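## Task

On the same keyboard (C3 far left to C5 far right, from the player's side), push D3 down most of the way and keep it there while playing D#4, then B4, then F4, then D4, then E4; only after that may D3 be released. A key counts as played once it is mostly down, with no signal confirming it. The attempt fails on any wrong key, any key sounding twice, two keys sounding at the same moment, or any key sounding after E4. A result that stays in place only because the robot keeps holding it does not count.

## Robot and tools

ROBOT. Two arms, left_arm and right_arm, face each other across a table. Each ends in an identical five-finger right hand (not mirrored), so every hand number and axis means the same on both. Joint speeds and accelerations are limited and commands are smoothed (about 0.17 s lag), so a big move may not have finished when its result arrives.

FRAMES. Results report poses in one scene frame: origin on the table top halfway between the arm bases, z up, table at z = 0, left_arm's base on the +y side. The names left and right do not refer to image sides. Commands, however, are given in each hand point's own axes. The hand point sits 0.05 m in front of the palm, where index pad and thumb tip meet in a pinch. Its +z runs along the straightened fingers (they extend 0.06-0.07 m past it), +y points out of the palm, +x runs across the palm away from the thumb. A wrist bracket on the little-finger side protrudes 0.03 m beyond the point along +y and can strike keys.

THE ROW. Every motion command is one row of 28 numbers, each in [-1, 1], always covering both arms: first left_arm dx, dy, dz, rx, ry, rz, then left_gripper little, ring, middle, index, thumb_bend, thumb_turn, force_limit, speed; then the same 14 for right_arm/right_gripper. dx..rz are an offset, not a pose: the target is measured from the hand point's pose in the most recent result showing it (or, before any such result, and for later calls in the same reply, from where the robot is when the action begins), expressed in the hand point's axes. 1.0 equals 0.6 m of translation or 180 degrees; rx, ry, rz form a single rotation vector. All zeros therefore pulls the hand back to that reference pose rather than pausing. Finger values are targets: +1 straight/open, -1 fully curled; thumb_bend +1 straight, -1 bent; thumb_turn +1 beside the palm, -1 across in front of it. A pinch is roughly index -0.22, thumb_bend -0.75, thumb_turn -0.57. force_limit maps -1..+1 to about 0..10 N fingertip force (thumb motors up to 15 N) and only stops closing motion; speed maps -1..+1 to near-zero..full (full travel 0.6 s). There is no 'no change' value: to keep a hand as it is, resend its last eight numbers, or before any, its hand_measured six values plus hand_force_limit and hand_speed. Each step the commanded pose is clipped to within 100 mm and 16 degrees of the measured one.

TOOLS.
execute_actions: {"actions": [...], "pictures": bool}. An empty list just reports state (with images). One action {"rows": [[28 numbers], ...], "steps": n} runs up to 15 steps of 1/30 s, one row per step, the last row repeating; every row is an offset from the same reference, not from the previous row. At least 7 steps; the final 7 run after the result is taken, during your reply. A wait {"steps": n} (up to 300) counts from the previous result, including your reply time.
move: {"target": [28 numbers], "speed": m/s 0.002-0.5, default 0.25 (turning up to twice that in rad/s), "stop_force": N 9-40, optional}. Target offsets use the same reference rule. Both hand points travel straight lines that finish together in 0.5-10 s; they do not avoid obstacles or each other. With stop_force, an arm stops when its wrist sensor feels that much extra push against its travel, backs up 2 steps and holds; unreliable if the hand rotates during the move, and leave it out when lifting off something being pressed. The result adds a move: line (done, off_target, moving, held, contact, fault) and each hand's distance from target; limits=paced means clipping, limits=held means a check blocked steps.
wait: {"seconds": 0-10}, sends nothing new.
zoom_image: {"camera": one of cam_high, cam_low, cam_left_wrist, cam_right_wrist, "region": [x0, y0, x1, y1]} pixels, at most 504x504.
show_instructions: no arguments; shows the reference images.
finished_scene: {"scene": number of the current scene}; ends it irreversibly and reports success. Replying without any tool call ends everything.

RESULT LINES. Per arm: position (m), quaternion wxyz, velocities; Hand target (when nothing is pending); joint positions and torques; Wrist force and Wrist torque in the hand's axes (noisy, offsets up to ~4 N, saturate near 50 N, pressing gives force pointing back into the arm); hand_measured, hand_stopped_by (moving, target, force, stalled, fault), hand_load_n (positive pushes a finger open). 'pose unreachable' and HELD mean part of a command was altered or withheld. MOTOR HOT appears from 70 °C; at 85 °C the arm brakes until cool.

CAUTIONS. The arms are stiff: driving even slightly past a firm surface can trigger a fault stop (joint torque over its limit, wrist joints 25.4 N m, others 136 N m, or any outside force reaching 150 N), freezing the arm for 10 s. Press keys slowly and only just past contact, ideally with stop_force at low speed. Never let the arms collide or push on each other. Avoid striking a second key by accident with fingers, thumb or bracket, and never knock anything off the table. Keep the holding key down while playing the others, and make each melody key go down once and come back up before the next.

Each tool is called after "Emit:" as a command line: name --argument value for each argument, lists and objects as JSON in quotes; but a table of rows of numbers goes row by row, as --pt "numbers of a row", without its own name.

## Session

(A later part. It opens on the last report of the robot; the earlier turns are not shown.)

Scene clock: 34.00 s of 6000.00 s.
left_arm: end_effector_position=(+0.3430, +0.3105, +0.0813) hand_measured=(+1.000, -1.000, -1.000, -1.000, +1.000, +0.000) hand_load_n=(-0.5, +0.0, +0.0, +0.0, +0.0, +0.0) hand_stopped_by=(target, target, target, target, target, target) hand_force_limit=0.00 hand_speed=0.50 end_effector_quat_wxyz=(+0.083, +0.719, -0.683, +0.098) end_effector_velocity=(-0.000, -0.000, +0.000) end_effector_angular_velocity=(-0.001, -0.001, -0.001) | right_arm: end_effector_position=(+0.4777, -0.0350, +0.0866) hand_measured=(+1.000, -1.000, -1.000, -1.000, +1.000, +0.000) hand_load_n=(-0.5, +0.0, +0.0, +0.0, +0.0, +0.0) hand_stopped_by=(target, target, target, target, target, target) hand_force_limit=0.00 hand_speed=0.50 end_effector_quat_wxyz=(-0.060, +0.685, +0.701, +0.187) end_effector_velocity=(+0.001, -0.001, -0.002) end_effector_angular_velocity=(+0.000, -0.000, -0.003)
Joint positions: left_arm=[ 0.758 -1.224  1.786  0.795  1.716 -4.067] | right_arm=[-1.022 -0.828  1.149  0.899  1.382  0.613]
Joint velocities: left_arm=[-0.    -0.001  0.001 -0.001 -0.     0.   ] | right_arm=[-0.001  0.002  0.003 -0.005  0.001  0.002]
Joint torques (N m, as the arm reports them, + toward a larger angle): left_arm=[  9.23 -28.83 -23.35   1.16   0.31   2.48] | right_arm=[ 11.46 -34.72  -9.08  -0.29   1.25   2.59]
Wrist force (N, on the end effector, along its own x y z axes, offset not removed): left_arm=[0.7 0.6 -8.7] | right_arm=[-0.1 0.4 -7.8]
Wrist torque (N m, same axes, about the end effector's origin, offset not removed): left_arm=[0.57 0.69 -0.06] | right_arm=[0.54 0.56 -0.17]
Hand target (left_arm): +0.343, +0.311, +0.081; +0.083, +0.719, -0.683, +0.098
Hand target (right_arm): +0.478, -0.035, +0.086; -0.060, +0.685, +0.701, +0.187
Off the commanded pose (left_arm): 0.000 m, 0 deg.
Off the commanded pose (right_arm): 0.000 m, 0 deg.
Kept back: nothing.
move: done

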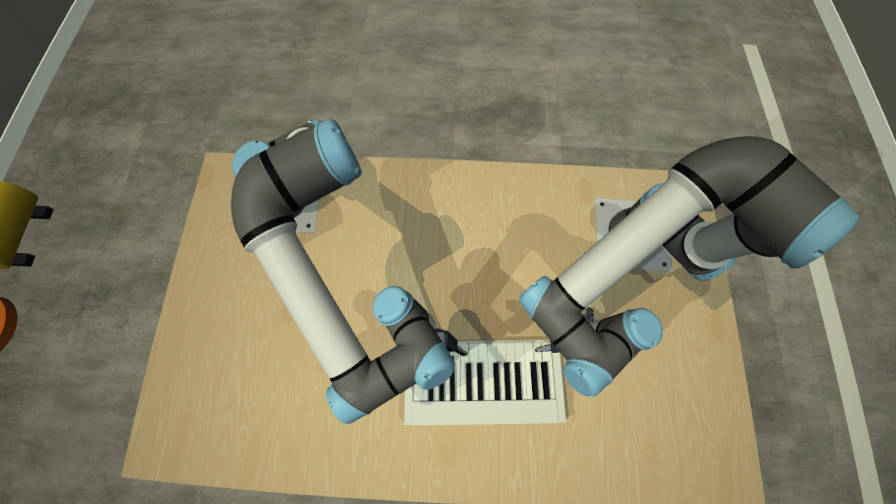

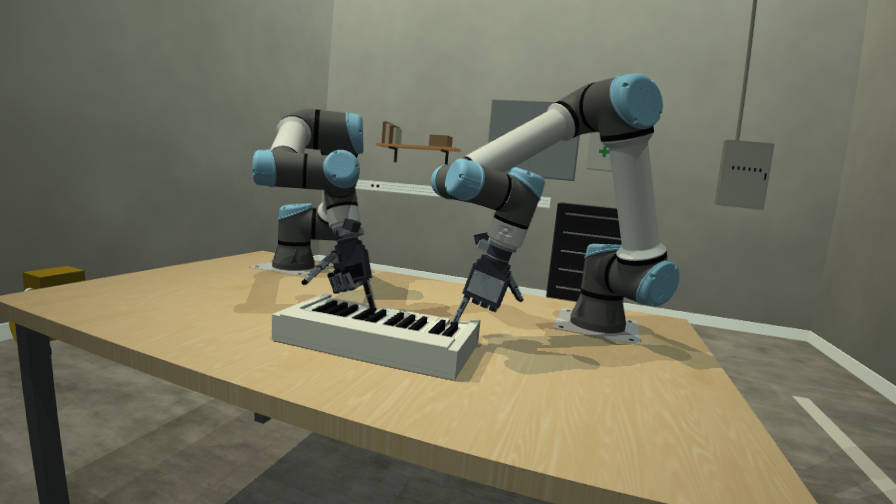

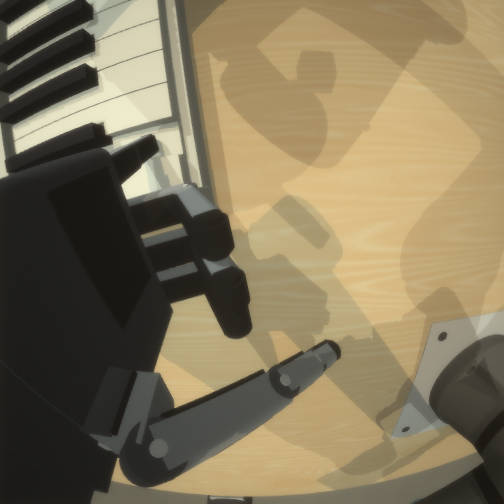

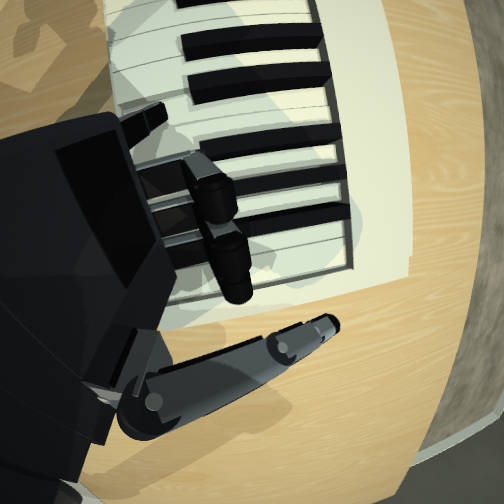

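Lift both by 3 cm.

Emit:
move --target '[0.0127,-0.0008,-0.0484,0,0,0,1,-1,-1,-1,1,0,0,0.5,0.017,0.009,-0.0462,0,0,0,1,-1,-1,-1,1,0,0,0.5]' --speed 0.06

Emit:
finished_scene --scene 2

Scene clock: 35.20 s of 6000.00 s.
left_arm: end_effector_position=(+0.3430, +0.3105, +0.1111) hand_measured=(+1.000, -1.000, -1.000, -1.000, +1.000, +0.000) hand_load_n=(+0.0, +0.0, +0.0, +0.0, +0.0, +0.0) hand_stopped_by=(target, target, target, target, target, target) hand_force_limit=0.00 hand_speed=0.50 end_effector_quat_wxyz=(+0.083, +0.719, -0.683, +0.098) end_effector_velocity=(+0.000, +0.000, +0.002) end_effector_angular_velocity=(+0.000, +0.000, +0.001) | right_arm: end_effector_position=(+0.4777, -0.0350, +0.1164) hand_measured=(+1.000, -1.000, -1.000, -1.000, +1.000, +0.000) hand_load_n=(+0.0, +0.0, +0.0, +0.0, +0.0, +0.0) hand_stopped_by=(target, target, target, target, target, target) hand_force_limit=0.00 hand_speed=0.50 end_effector_quat_wxyz=(-0.061, +0.685, +0.701, +0.187) end_effector_velocity=(+0.000, -0.001, +0.002) end_effector_angular_velocity=(-0.002, +0.000, -0.002)
Joint positions: left_arm=[ 0.758 -1.259  1.748  0.868  1.716 -4.067] | right_arm=[-1.022 -0.85   1.109  0.961  1.382  0.613]
Joint velocities: left_arm=[ 0.001 -0.002 -0.003  0.005  0.    -0.   ] | right_arm=[-0.001 -0.001 -0.004  0.007  0.002  0.001]
Joint torques (N m, as the arm reports them, + toward a larger angle): left_arm=[  7.41 -38.63 -28.83   4.22   0.51   1.47] | right_arm=[ -5.69 -50.6  -26.01   3.56  -1.91  -0.91]
Wrist force (N, on the end effector, along its own x y z axes, offset not removed): left_arm=[1.3 -0.3 -1.8] | right_arm=[-0.9 0.5 -1.3]
Wrist torque (N m, same axes, about the end effector's origin, offset not removed): left_arm=[0.06 -0.17 -0.07] | right_arm=[0.18 0.25 -0.32]
Hand target (left_arm): +0.343, +0.311, +0.111; +0.083, +0.719, -0.683, +0.098
Hand target (right_arm): +0.478, -0.035, +0.117; -0.060, +0.685, +0.701, +0.187
Off the commanded pose (left_arm): 0.000 m, 0 deg.
Off the commanded pose (right_arm): 0.000 m, 0 deg.
Kept back: nothing.
move: done

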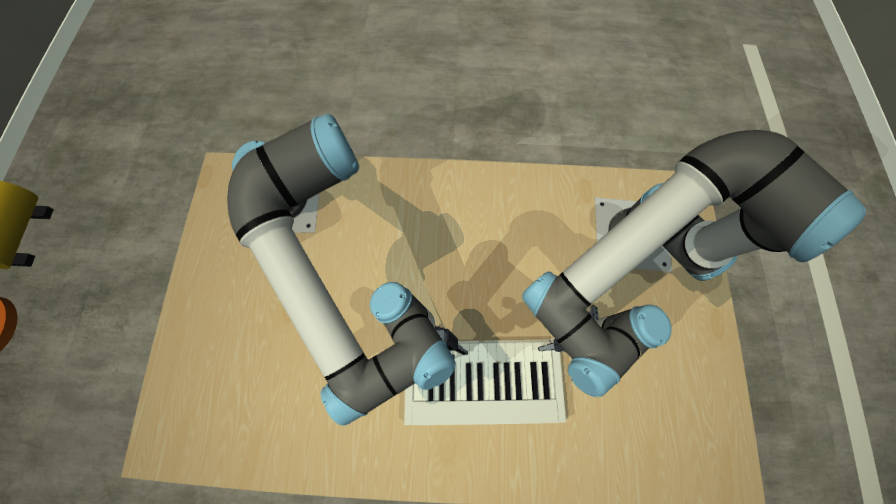

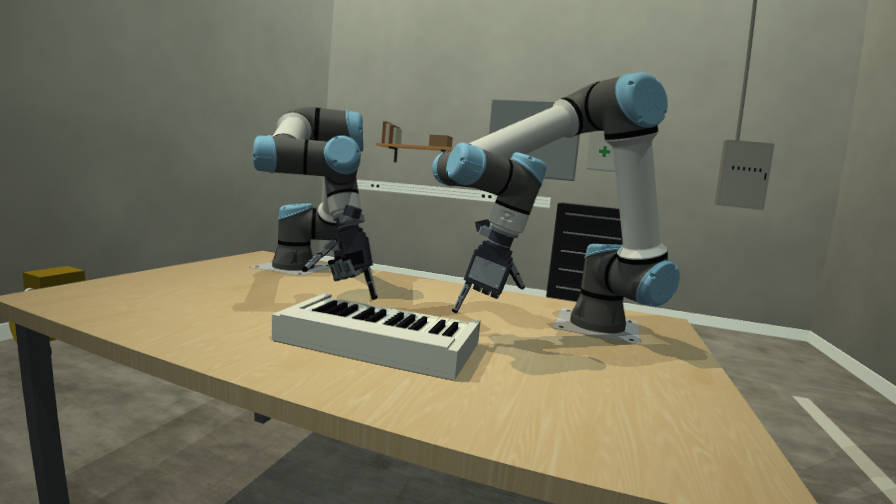

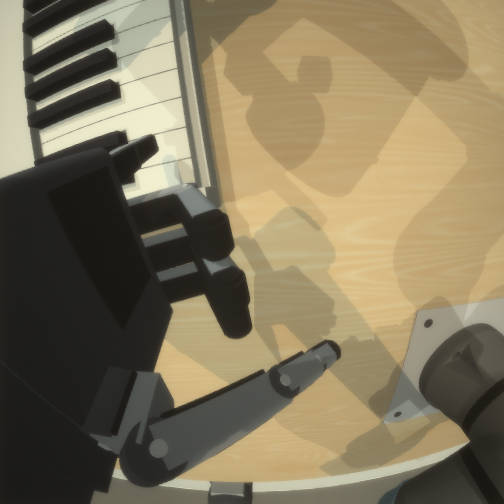

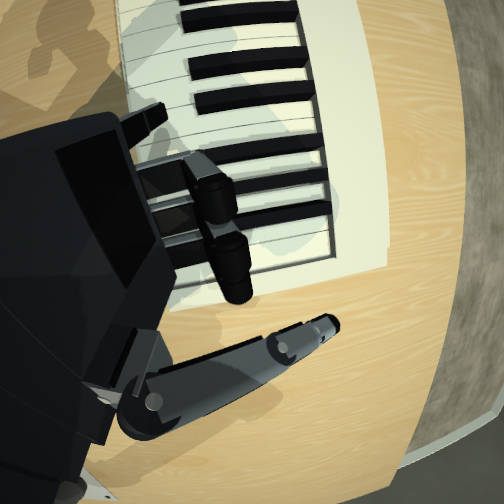

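The scene is finished: the task was done.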